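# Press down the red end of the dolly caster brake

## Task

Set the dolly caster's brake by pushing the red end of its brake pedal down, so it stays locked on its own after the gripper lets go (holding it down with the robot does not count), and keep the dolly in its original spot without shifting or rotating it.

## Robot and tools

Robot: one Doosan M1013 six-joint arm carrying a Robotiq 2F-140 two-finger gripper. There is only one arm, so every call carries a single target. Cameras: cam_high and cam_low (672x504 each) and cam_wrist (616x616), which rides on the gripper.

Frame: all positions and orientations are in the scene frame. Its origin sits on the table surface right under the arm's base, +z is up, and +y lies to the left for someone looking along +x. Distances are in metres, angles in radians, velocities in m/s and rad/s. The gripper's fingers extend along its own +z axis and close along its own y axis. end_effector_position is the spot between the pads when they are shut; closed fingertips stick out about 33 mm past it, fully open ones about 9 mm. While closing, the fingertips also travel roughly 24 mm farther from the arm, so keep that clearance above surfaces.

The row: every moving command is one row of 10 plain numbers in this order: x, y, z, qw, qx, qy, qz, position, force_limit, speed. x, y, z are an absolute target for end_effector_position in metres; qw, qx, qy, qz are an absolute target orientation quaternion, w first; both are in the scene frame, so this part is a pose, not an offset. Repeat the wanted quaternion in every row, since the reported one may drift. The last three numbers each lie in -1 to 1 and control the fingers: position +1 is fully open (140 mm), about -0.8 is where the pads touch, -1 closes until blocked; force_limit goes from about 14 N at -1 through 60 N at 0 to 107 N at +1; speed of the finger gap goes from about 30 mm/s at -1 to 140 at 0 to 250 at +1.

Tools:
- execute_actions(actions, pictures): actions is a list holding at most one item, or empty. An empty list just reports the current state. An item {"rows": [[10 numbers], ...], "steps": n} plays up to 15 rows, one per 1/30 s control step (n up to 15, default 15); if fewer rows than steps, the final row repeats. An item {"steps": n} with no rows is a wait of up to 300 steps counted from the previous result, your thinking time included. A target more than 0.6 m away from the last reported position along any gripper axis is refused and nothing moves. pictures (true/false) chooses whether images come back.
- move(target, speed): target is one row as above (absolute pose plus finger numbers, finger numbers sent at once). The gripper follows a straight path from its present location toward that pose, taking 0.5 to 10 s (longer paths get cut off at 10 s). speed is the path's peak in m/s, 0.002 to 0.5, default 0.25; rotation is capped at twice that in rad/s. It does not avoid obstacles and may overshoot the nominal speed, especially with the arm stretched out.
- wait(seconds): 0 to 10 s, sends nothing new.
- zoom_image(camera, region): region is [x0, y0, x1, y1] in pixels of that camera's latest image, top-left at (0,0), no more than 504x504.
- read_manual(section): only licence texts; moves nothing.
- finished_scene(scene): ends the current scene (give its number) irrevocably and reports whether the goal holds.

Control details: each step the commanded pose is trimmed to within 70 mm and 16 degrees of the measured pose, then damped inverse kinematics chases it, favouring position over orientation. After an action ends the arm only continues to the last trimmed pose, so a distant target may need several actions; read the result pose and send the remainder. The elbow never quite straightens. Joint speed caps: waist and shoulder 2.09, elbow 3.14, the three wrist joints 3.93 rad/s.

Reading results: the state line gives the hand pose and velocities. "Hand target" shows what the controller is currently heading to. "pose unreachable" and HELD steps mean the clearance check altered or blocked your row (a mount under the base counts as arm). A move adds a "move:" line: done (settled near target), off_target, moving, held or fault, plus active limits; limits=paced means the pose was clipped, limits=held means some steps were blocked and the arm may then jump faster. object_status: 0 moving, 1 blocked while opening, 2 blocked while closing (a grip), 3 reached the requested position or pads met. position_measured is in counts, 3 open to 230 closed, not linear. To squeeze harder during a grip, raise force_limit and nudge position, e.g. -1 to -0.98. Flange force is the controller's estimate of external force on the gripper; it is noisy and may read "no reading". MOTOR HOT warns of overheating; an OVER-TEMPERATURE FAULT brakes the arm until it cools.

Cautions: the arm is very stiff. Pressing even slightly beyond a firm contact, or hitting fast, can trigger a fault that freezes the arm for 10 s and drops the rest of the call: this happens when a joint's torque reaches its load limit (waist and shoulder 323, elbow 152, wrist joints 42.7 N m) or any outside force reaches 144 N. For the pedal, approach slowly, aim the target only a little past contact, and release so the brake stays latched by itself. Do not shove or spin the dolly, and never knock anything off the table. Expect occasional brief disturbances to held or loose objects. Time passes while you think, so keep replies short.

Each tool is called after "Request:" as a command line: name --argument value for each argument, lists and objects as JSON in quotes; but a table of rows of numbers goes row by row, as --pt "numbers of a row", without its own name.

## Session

Request:
execute_actions --actions '[]'

Scene clock: 0.00 s of 3810.00 s.
end_effector_position=(+0.3788, -0.1179, +0.3981) position_measured=3 object_status=3 end_effector_quat_wxyz=(-0.043, -0.445, +0.890, +0.092) end_effector_velocity=(-0.001, -0.000, -0.000) end_effector_angular_velocity=(-0.000, +0.001, +0.001)
Joint positions: [-0.43  -0.162  1.867  0.051  1.628  3.347]
Joint velocities: [-0.    -0.     0.    -0.001  0.001 -0.001]
Flange force (N, the push that the arm receives, along the gripper's own x y z axes): no reading
Hand target: +0.379, -0.118, +0.398; -0.043, -0.445, +0.890, +0.092

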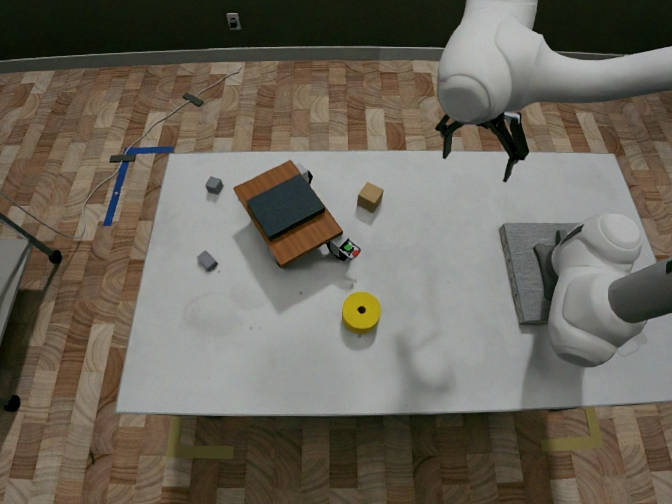

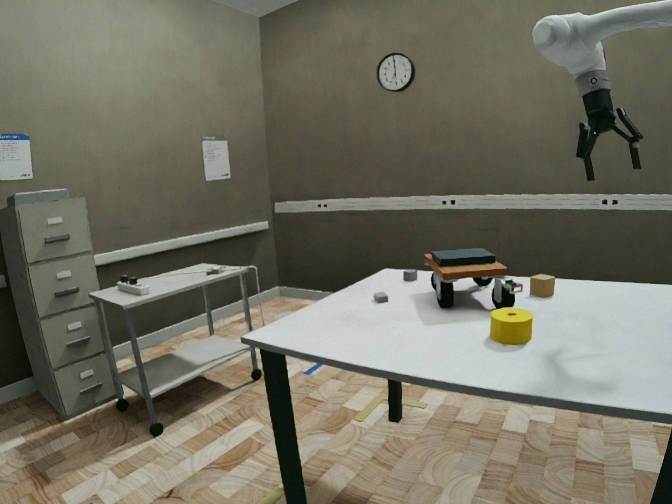

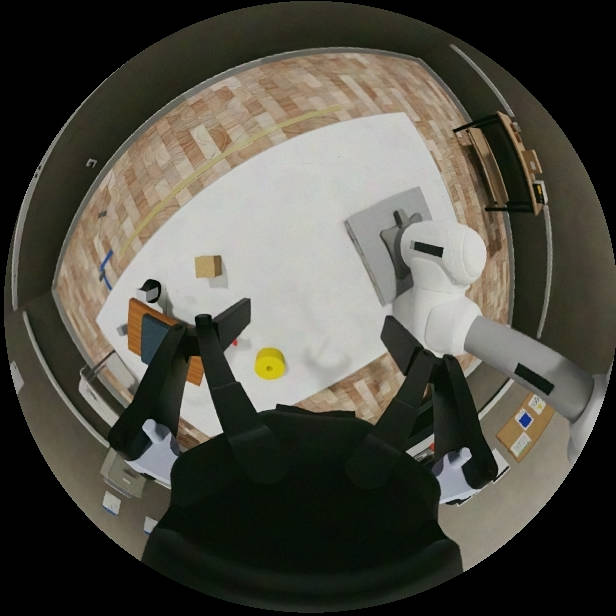

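Request:
zoom_image --camera "cam_high" --region '[310, 215, 390, 285]'

Request:
zoom_image --camera "cam_low" --region '[475, 255, 545, 320]'

Region (310, 215, 390, 285) of cam_high's 672x504 image, scaled by 6.300, with more detail than that image has; it fills the top 441 rows of this view, and the rest is white.

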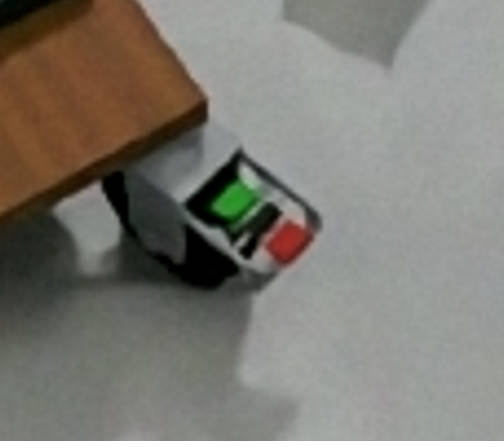

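Region (475, 255, 545, 320) of cam_low's 672x504 image, scaled by 7.200, with more detail than that image has; it fills the top 468 rows of this view, and the rest is white.

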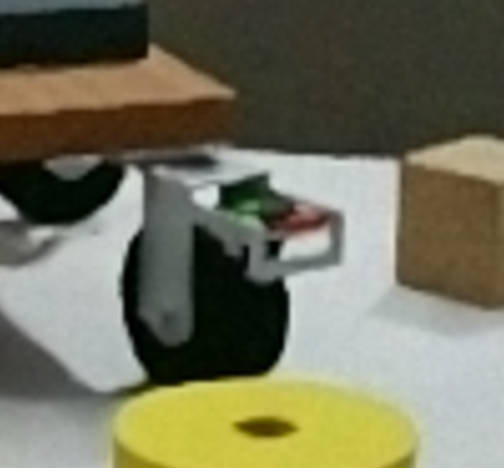

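Request:
move --target '[0.622, -0.034, 0.152, 0, 0.9426, -0.3338, 0, -1, 0, 0]' --speed 0.35

Request:
zoom_image --camera "cam_wrist" --region '[270, 230, 370, 330]'

Request:
zoom_image --camera "cam_low" --region '[480, 245, 550, 315]'

Scene clock: 33.10 s of 3810.00 s.
end_effector_position=(+0.6218, -0.0336, +0.1517) position_measured=233 object_status=3 end_effector_quat_wxyz=(+0.000, +0.943, -0.333, +0.000) end_effector_velocity=(-0.000, -0.001, -0.001) end_effector_angular_velocity=(-0.000, +0.001, -0.002)
Joint positions: [-0.105  0.242  1.902  0.002  0.99   2.139]
Joint velocities: [-0.001  0.001 -0.    -0.     0.001  0.001]
Flange force (N, the push that the arm receives, along the gripper's own x y z axes): [4.8 1.7 -0.4]
Hand target: +0.622, -0.034, +0.152; +0.000, +0.943, -0.333, +0.000
Off the commanded pose: 0.001 m, 0 deg.
After step 90, 27.50 s passed at rest.
move: done

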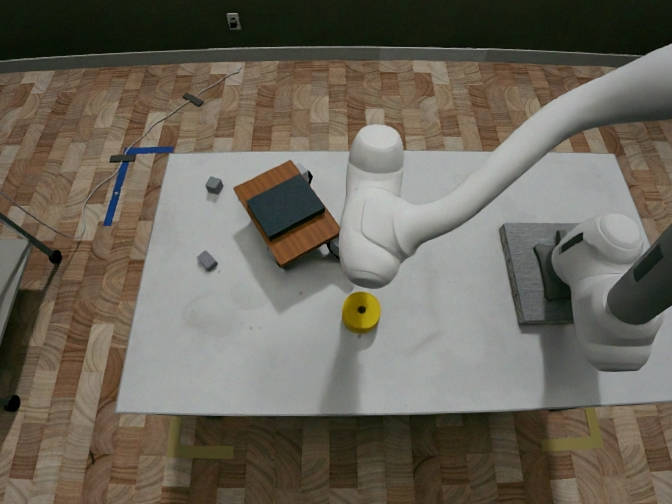

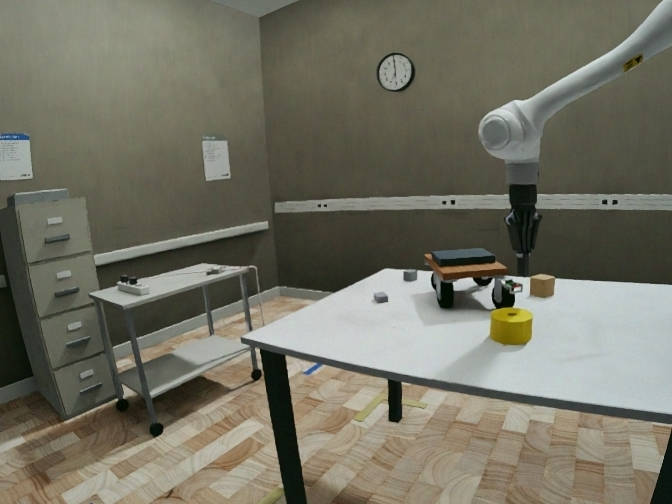

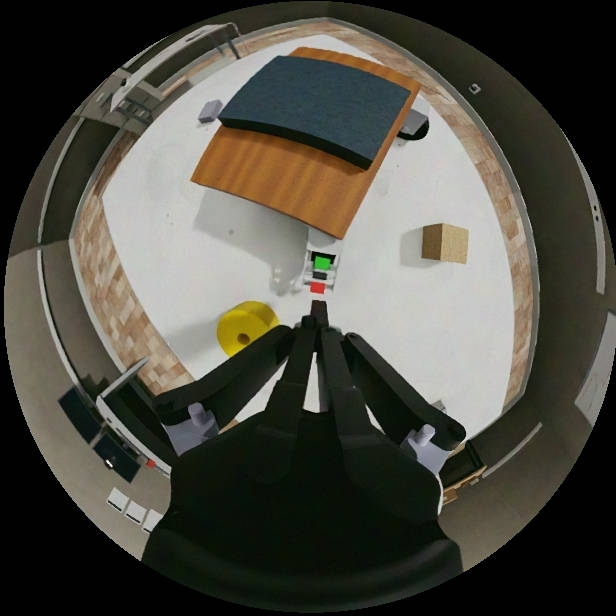

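Region (270, 230, 370, 330) of cam_wrist's 616x616 image, scaled by 5.040, with more detail than that image has.

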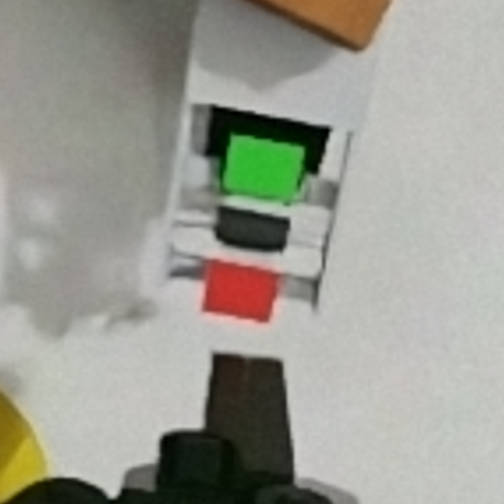

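Region (480, 245, 550, 315) of cam_low's 672x504 image, scaled by 7.200, with more detail than that image has.

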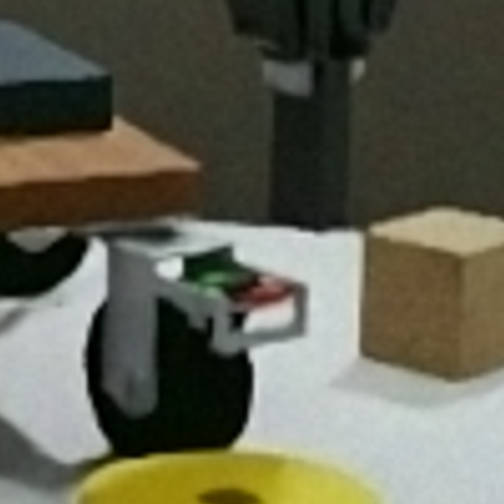

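Request:
move --target '[0.6305, -0.0355, 0.133, 0, 0.9272, -0.3746, 0, -1, 0, 0]' --speed 0.06

Request:
zoom_image --camera "cam_wrist" --region '[280, 240, 360, 330]'

Request:
zoom_image --camera "cam_low" --region '[485, 255, 545, 315]'

Scene clock: 47.43 s of 3810.00 s.
end_effector_position=(+0.6305, -0.0355, +0.1330) position_measured=233 object_status=3 end_effector_quat_wxyz=(-0.000, +0.927, -0.375, +0.000) end_effector_velocity=(+0.000, -0.000, -0.000) end_effector_angular_velocity=(-0.000, -0.000, +0.000)
Joint positions: [-0.106  0.272  1.901  0.003  0.96   2.225]
Joint velocities: [ 0.  0.  0. -0. -0. -0.]
Flange force (N, the push that the arm receives, along the gripper's own x y z axes): [4.1 -0.2 0.5]
Hand target: +0.630, -0.035, +0.133; -0.000, +0.927, -0.375, -0.000
Off the commanded pose: 0.000 m, 0 deg.
After step 90, 10.37 s passed at rest.
move: done

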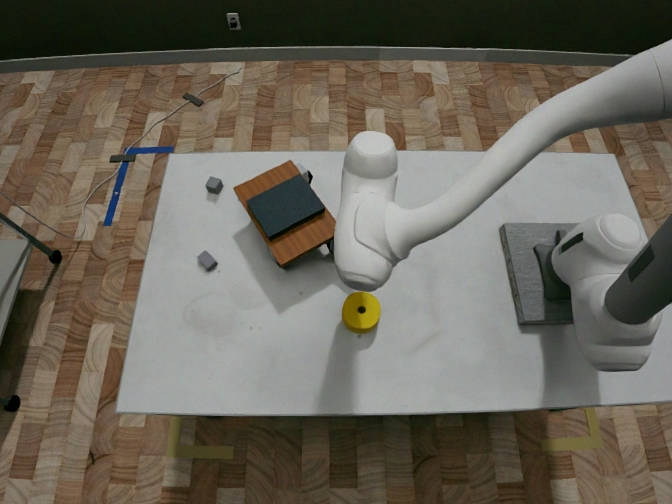

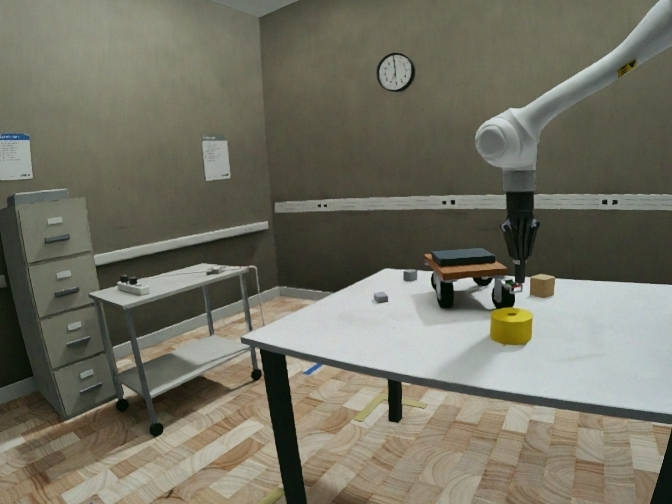

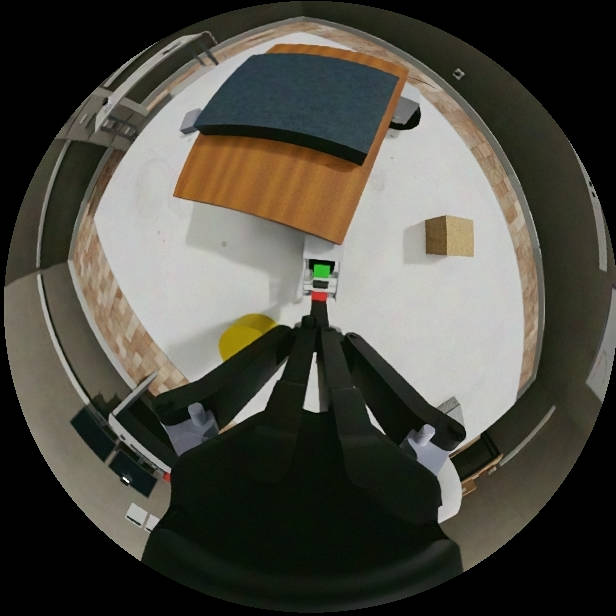

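Region (280, 240, 360, 330) of cam_wrist's 616x616 image, scaled by 5.600, with more detail than that image has.

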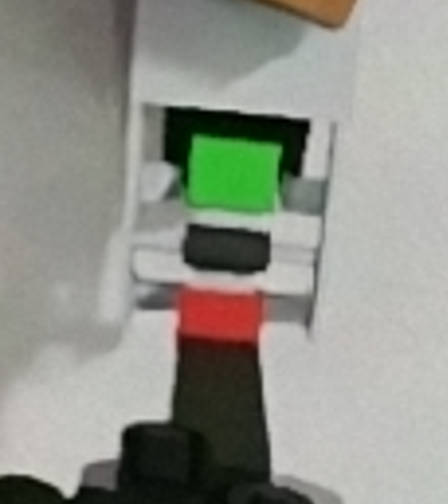

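Region (485, 255, 545, 315) of cam_low's 672x504 image, scaled by 8.400, with more detail than that image has.

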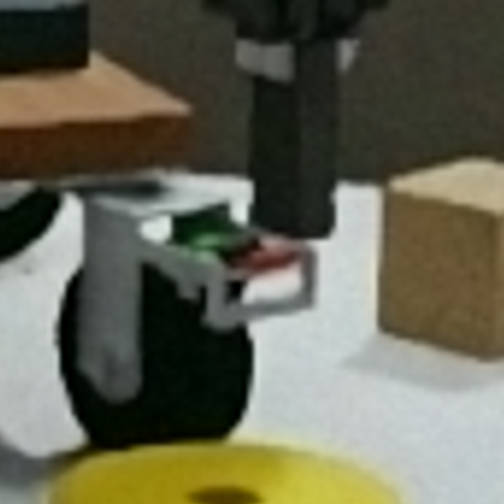

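Request:
move --target '[0.6312, -0.0362, 0.120, 0, 0.9272, -0.3746, 0, -1, 0, 0]' --speed 0.01

Request:
zoom_image --camera "cam_low" --region '[485, 255, 545, 315]'

Scene clock: 57.37 s of 3810.00 s.
end_effector_position=(+0.6312, -0.0362, +0.1200) position_measured=233 object_status=3 end_effector_quat_wxyz=(+0.000, +0.927, -0.375, -0.000) end_effector_velocity=(+0.000, -0.000, +0.000) end_effector_angular_velocity=(+0.001, -0.000, -0.001)
Joint positions: [-0.107  0.286  1.911  0.003  0.937  2.224]
Joint velocities: [-0.001 -0.    -0.     0.001  0.    -0.001]
Flange force (N, the push that the arm receives, along the gripper's own x y z axes): [1.8 0.4 -3.5]
Hand target: +0.631, -0.036, +0.120; -0.000, +0.927, -0.375, -0.000
Off the commanded pose: 0.000 m, 0 deg.
After step 90, 5.40 s passed at rest.
move: done

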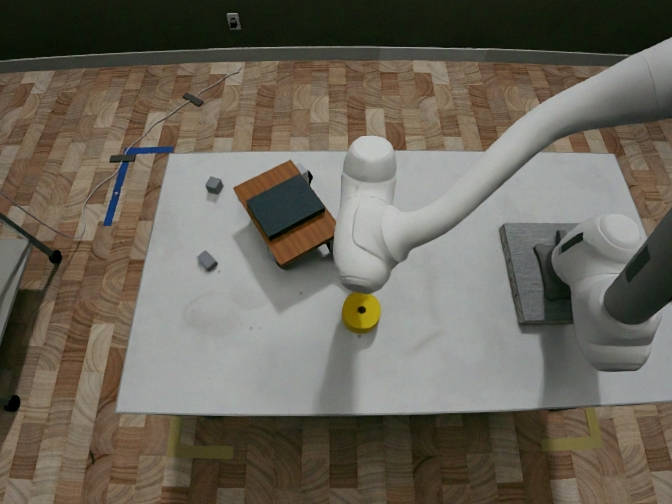

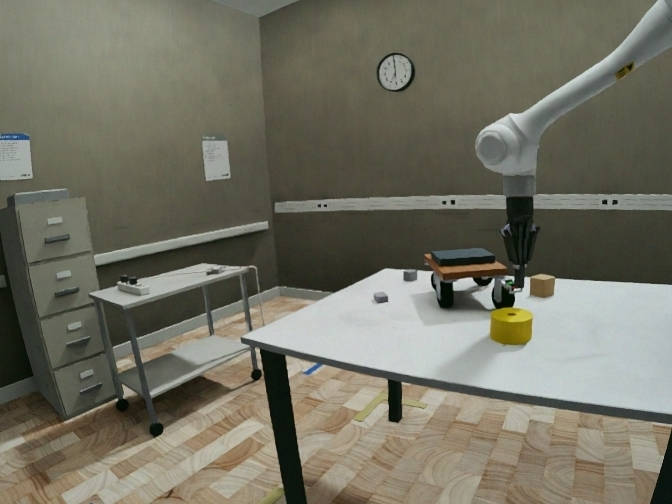

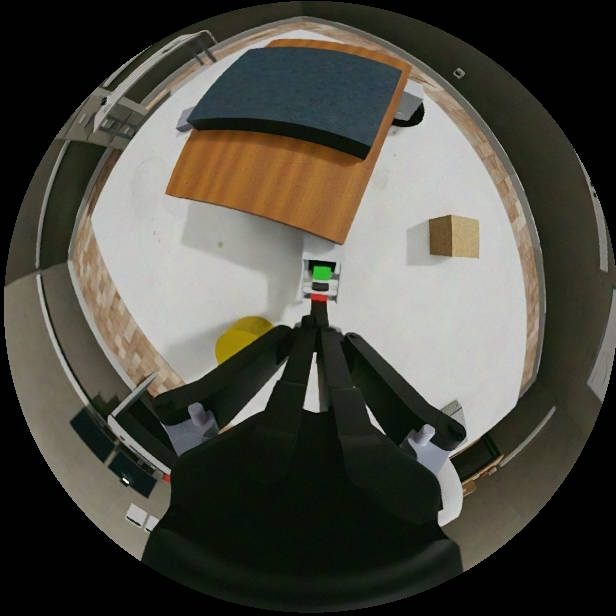

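Region (485, 255, 545, 315) of cam_low's 672x504 image, scaled by 8.400, with more detail than that image has.

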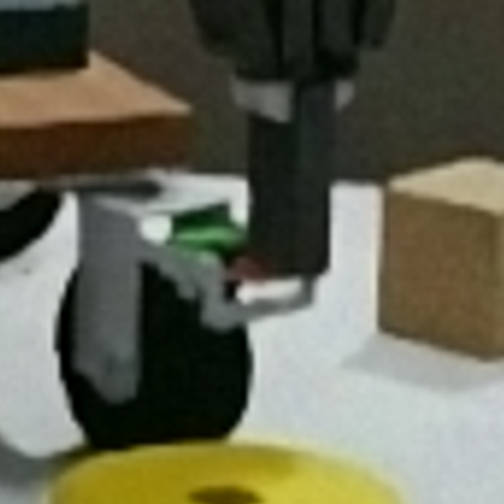

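Request:
move --target '[0.6312, -0.0362, 0.1165, 0, 0.9272, -0.3746, 0, -1, 0, 0]' --speed 0.006

Request:
zoom_image --camera "cam_low" --region '[485, 255, 545, 315]'

Scene clock: 60.60 s of 3810.00 s.
end_effector_position=(+0.6312, -0.0362, +0.1165) position_measured=233 object_status=3 end_effector_quat_wxyz=(-0.000, +0.927, -0.375, +0.000) end_effector_velocity=(-0.000, +0.000, -0.000) end_effector_angular_velocity=(+0.000, +0.001, +0.002)
Joint positions: [-0.107  0.29   1.913  0.003  0.931  2.224]
Joint velocities: [ 0.     0.     0.     0.     0.    -0.002]
Flange force (N, the push that the arm receives, along the gripper's own x y z axes): [-1.5 0.8 -13.0]
Hand target: +0.631, -0.036, +0.117; -0.000, +0.927, -0.375, -0.000
Off the commanded pose: 0.000 m, 0 deg.
move: done

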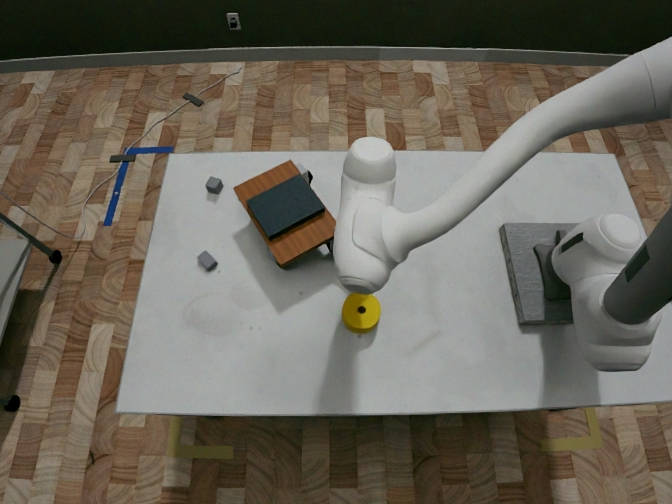

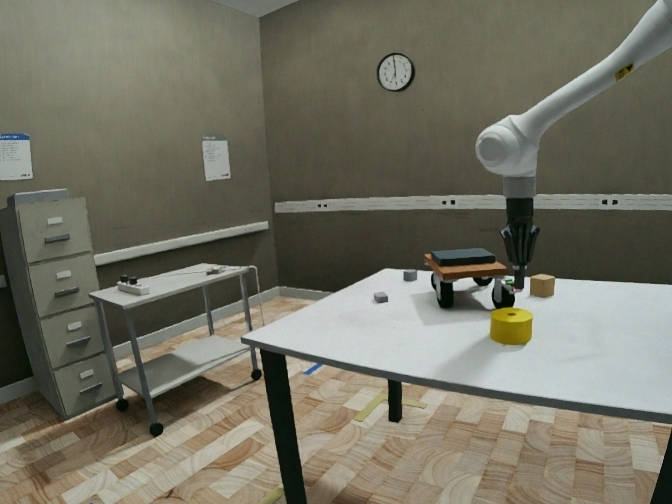

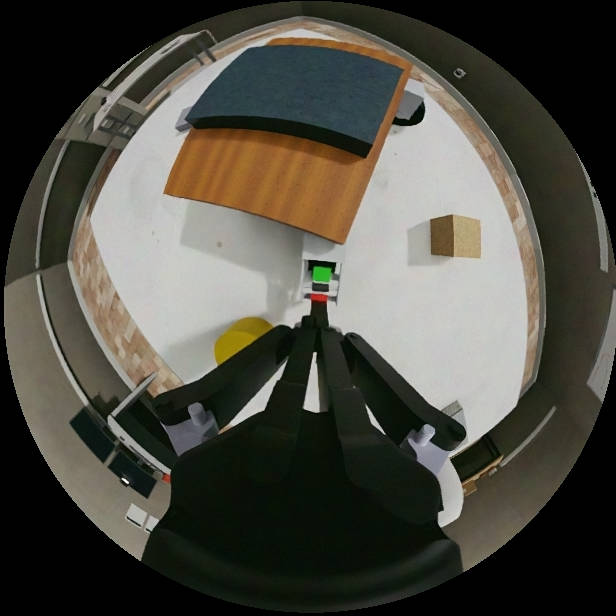

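Region (485, 255, 545, 315) of cam_low's 672x504 image, scaled by 8.400, with more detail than that image has.

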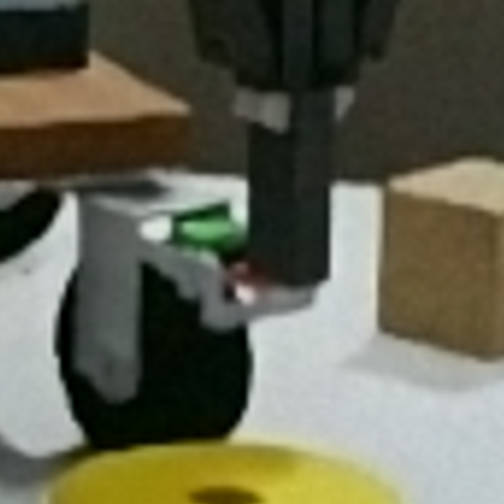

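Request:
execute_actions --actions '[{"rows": [[0.6312,-0.0362,0.1163,0,0.9272,-0.3746,0,-1,0,0],[0.6312,-0.0362,0.1161,0,0.9272,-0.3746,0,-1,0,0],[0.6312,-0.0362,0.1159,0,0.9272,-0.3746,0,-1,0,0],[0.6312,-0.0362,0.1157,0,0.9272,-0.3746,0,-1,0,0],[0.6312,-0.0362,0.1155,0,0.9272,-0.3746,0,-1,0,0],[0.6312,-0.0362,0.1153,0,0.9272,-0.3746,0,-1,0,0]], "steps": 12}]' --pictures false

Scene clock: 64.97 s of 3810.00 s.
end_effector_position=(+0.6312, -0.0362, +0.1153) position_measured=233 object_status=3 end_effector_quat_wxyz=(+0.000, +0.927, -0.375, -0.000) end_effector_velocity=(-0.000, +0.000, +0.000) end_effector_angular_velocity=(-0.001, +0.001, +0.004)
Joint positions: [-0.107  0.291  1.914  0.003  0.929  2.224]
Joint velocities: [ 0.    -0.    -0.    -0.001  0.001 -0.003]
Flange force (N, the push that the arm receives, along the gripper's own x y z axes): [1.1 1.0 -11.8]
Hand target: +0.631, -0.036, +0.115; -0.000, +0.927, -0.375, -0.000
Off the commanded pose: 0.000 m, 0 deg.
Steps of this call (steps 1 to 90: nothing new was sent; then 0.97 s passed at rest; steps 91 to 102: all 12 steps of this action). Readings (end_effector_position | what the end effector reports):
91: (+0.6312, -0.0362, +0.1165) | position_measured=233 object_status=3
92: (+0.6312, -0.0362, +0.1163) | position_measured=233 object_status=3
94: (+0.6312, -0.0362, +0.1160) | position_measured=233 object_status=3
98: (+0.6312, -0.0362, +0.1153) | position_measured=233 object_status=3
102: the state above

Request:
execute_actions --actions '[{"rows": [[0.6312,-0.0362,0.1150,0,0.9272,-0.3746,0,-1,0,0],[0.6312,-0.0362,0.1147,0,0.9272,-0.3746,0,-1,0,0],[0.6312,-0.0362,0.1145,0,0.9272,-0.3746,0,-1,0,0]], "steps": 10}]' --pictures false

Scene clock: 67.87 s of 3810.00 s.
end_effector_position=(+0.6312, -0.0362, +0.1145) position_measured=233 object_status=3 end_effector_quat_wxyz=(-0.000, +0.927, -0.375, +0.000) end_effector_velocity=(+0.000, -0.000, -0.000) end_effector_angular_velocity=(+0.001, -0.000, -0.001)
Joint positions: [-0.107  0.292  1.915  0.003  0.927  2.224]
Joint velocities: [-0.001  0.     0.     0.001 -0.001 -0.001]
Flange force (N, the push that the arm receives, along the gripper's own x y z axes): [3.4 0.0 -0.5]
Hand target: +0.631, -0.036, +0.115; -0.000, +0.927, -0.375, -0.000
Off the commanded pose: 0.000 m, 0 deg.
Steps of this call (steps 1 to 77: nothing new was sent; steps 78 to 87: all 10 steps of this action). Readings (end_effector_position | what the end effector reports):
78: (+0.6312, -0.0362, +0.1153) | position_measured=233 object_status=3
79: (+0.6312, -0.0362, +0.1153) | position_measured=233 object_status=3
81: (+0.6312, -0.0362, +0.1147) | position_measured=233 object_status=3
85: (+0.6312, -0.0362, +0.1145) | position_measured=233 object_status=3
87: the state above

The force dropped to zero, so the pedal has snapped over. I'll lift off and check.

Request:
move --target '[0.6312, -0.0362, 0.15, 0, 0.9272, -0.3746, 0, -1, 0, 0]' --speed 0.06

Request:
zoom_image --camera "cam_low" --region '[485, 255, 545, 315]'

Scene clock: 71.57 s of 3810.00 s.
end_effector_position=(+0.6312, -0.0362, +0.1500) position_measured=233 object_status=3 end_effector_quat_wxyz=(+0.000, +0.927, -0.375, -0.000) end_effector_velocity=(-0.000, -0.000, +0.000) end_effector_angular_velocity=(+0.000, +0.000, -0.001)
Joint positions: [-0.107  0.257  1.885  0.003  0.992  2.224]
Joint velocities: [-0.001 -0.    -0.     0.     0.001 -0.   ]
Flange force (N, the push that the arm receives, along the gripper's own x y z axes): [4.8 1.1 -0.3]
Hand target: +0.631, -0.036, +0.150; +0.000, +0.927, -0.375, +0.000
Off the commanded pose: 0.000 m, 0 deg.
move: done

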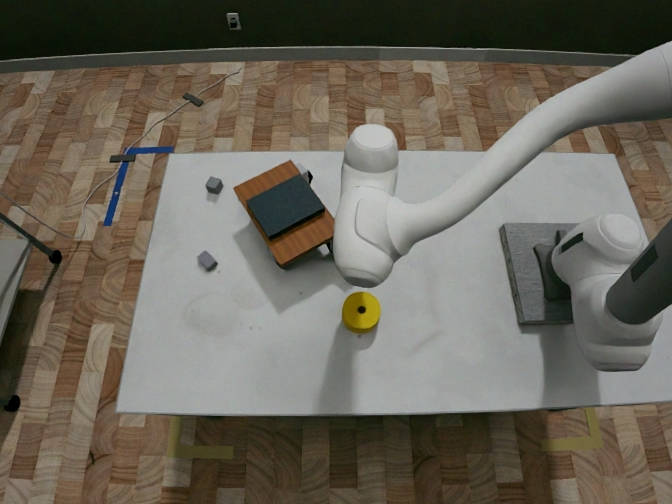

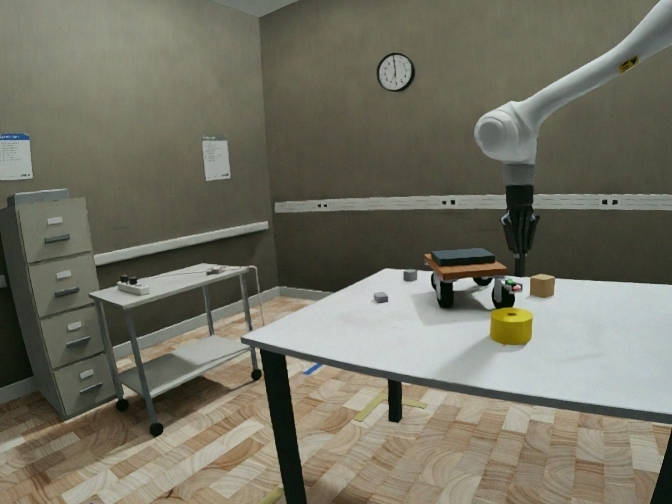

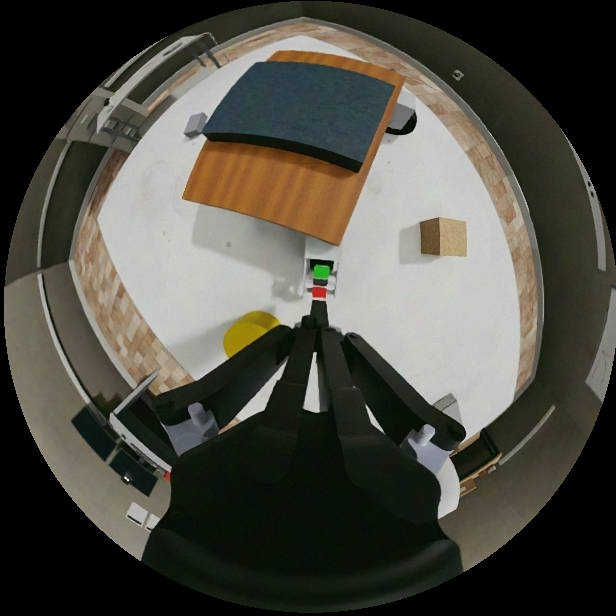

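Region (485, 255, 545, 315) of cam_low's 672x504 image, scaled by 8.400, with more detail than that image has.

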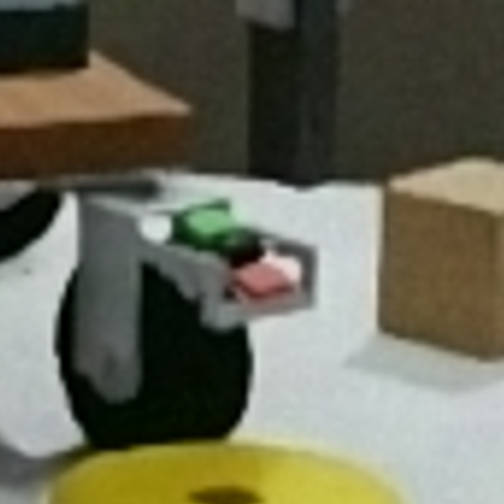

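The red end is resting on the stop bar and stays down.

Request:
finished_scene --scene 2

The scene is finished: the task was done.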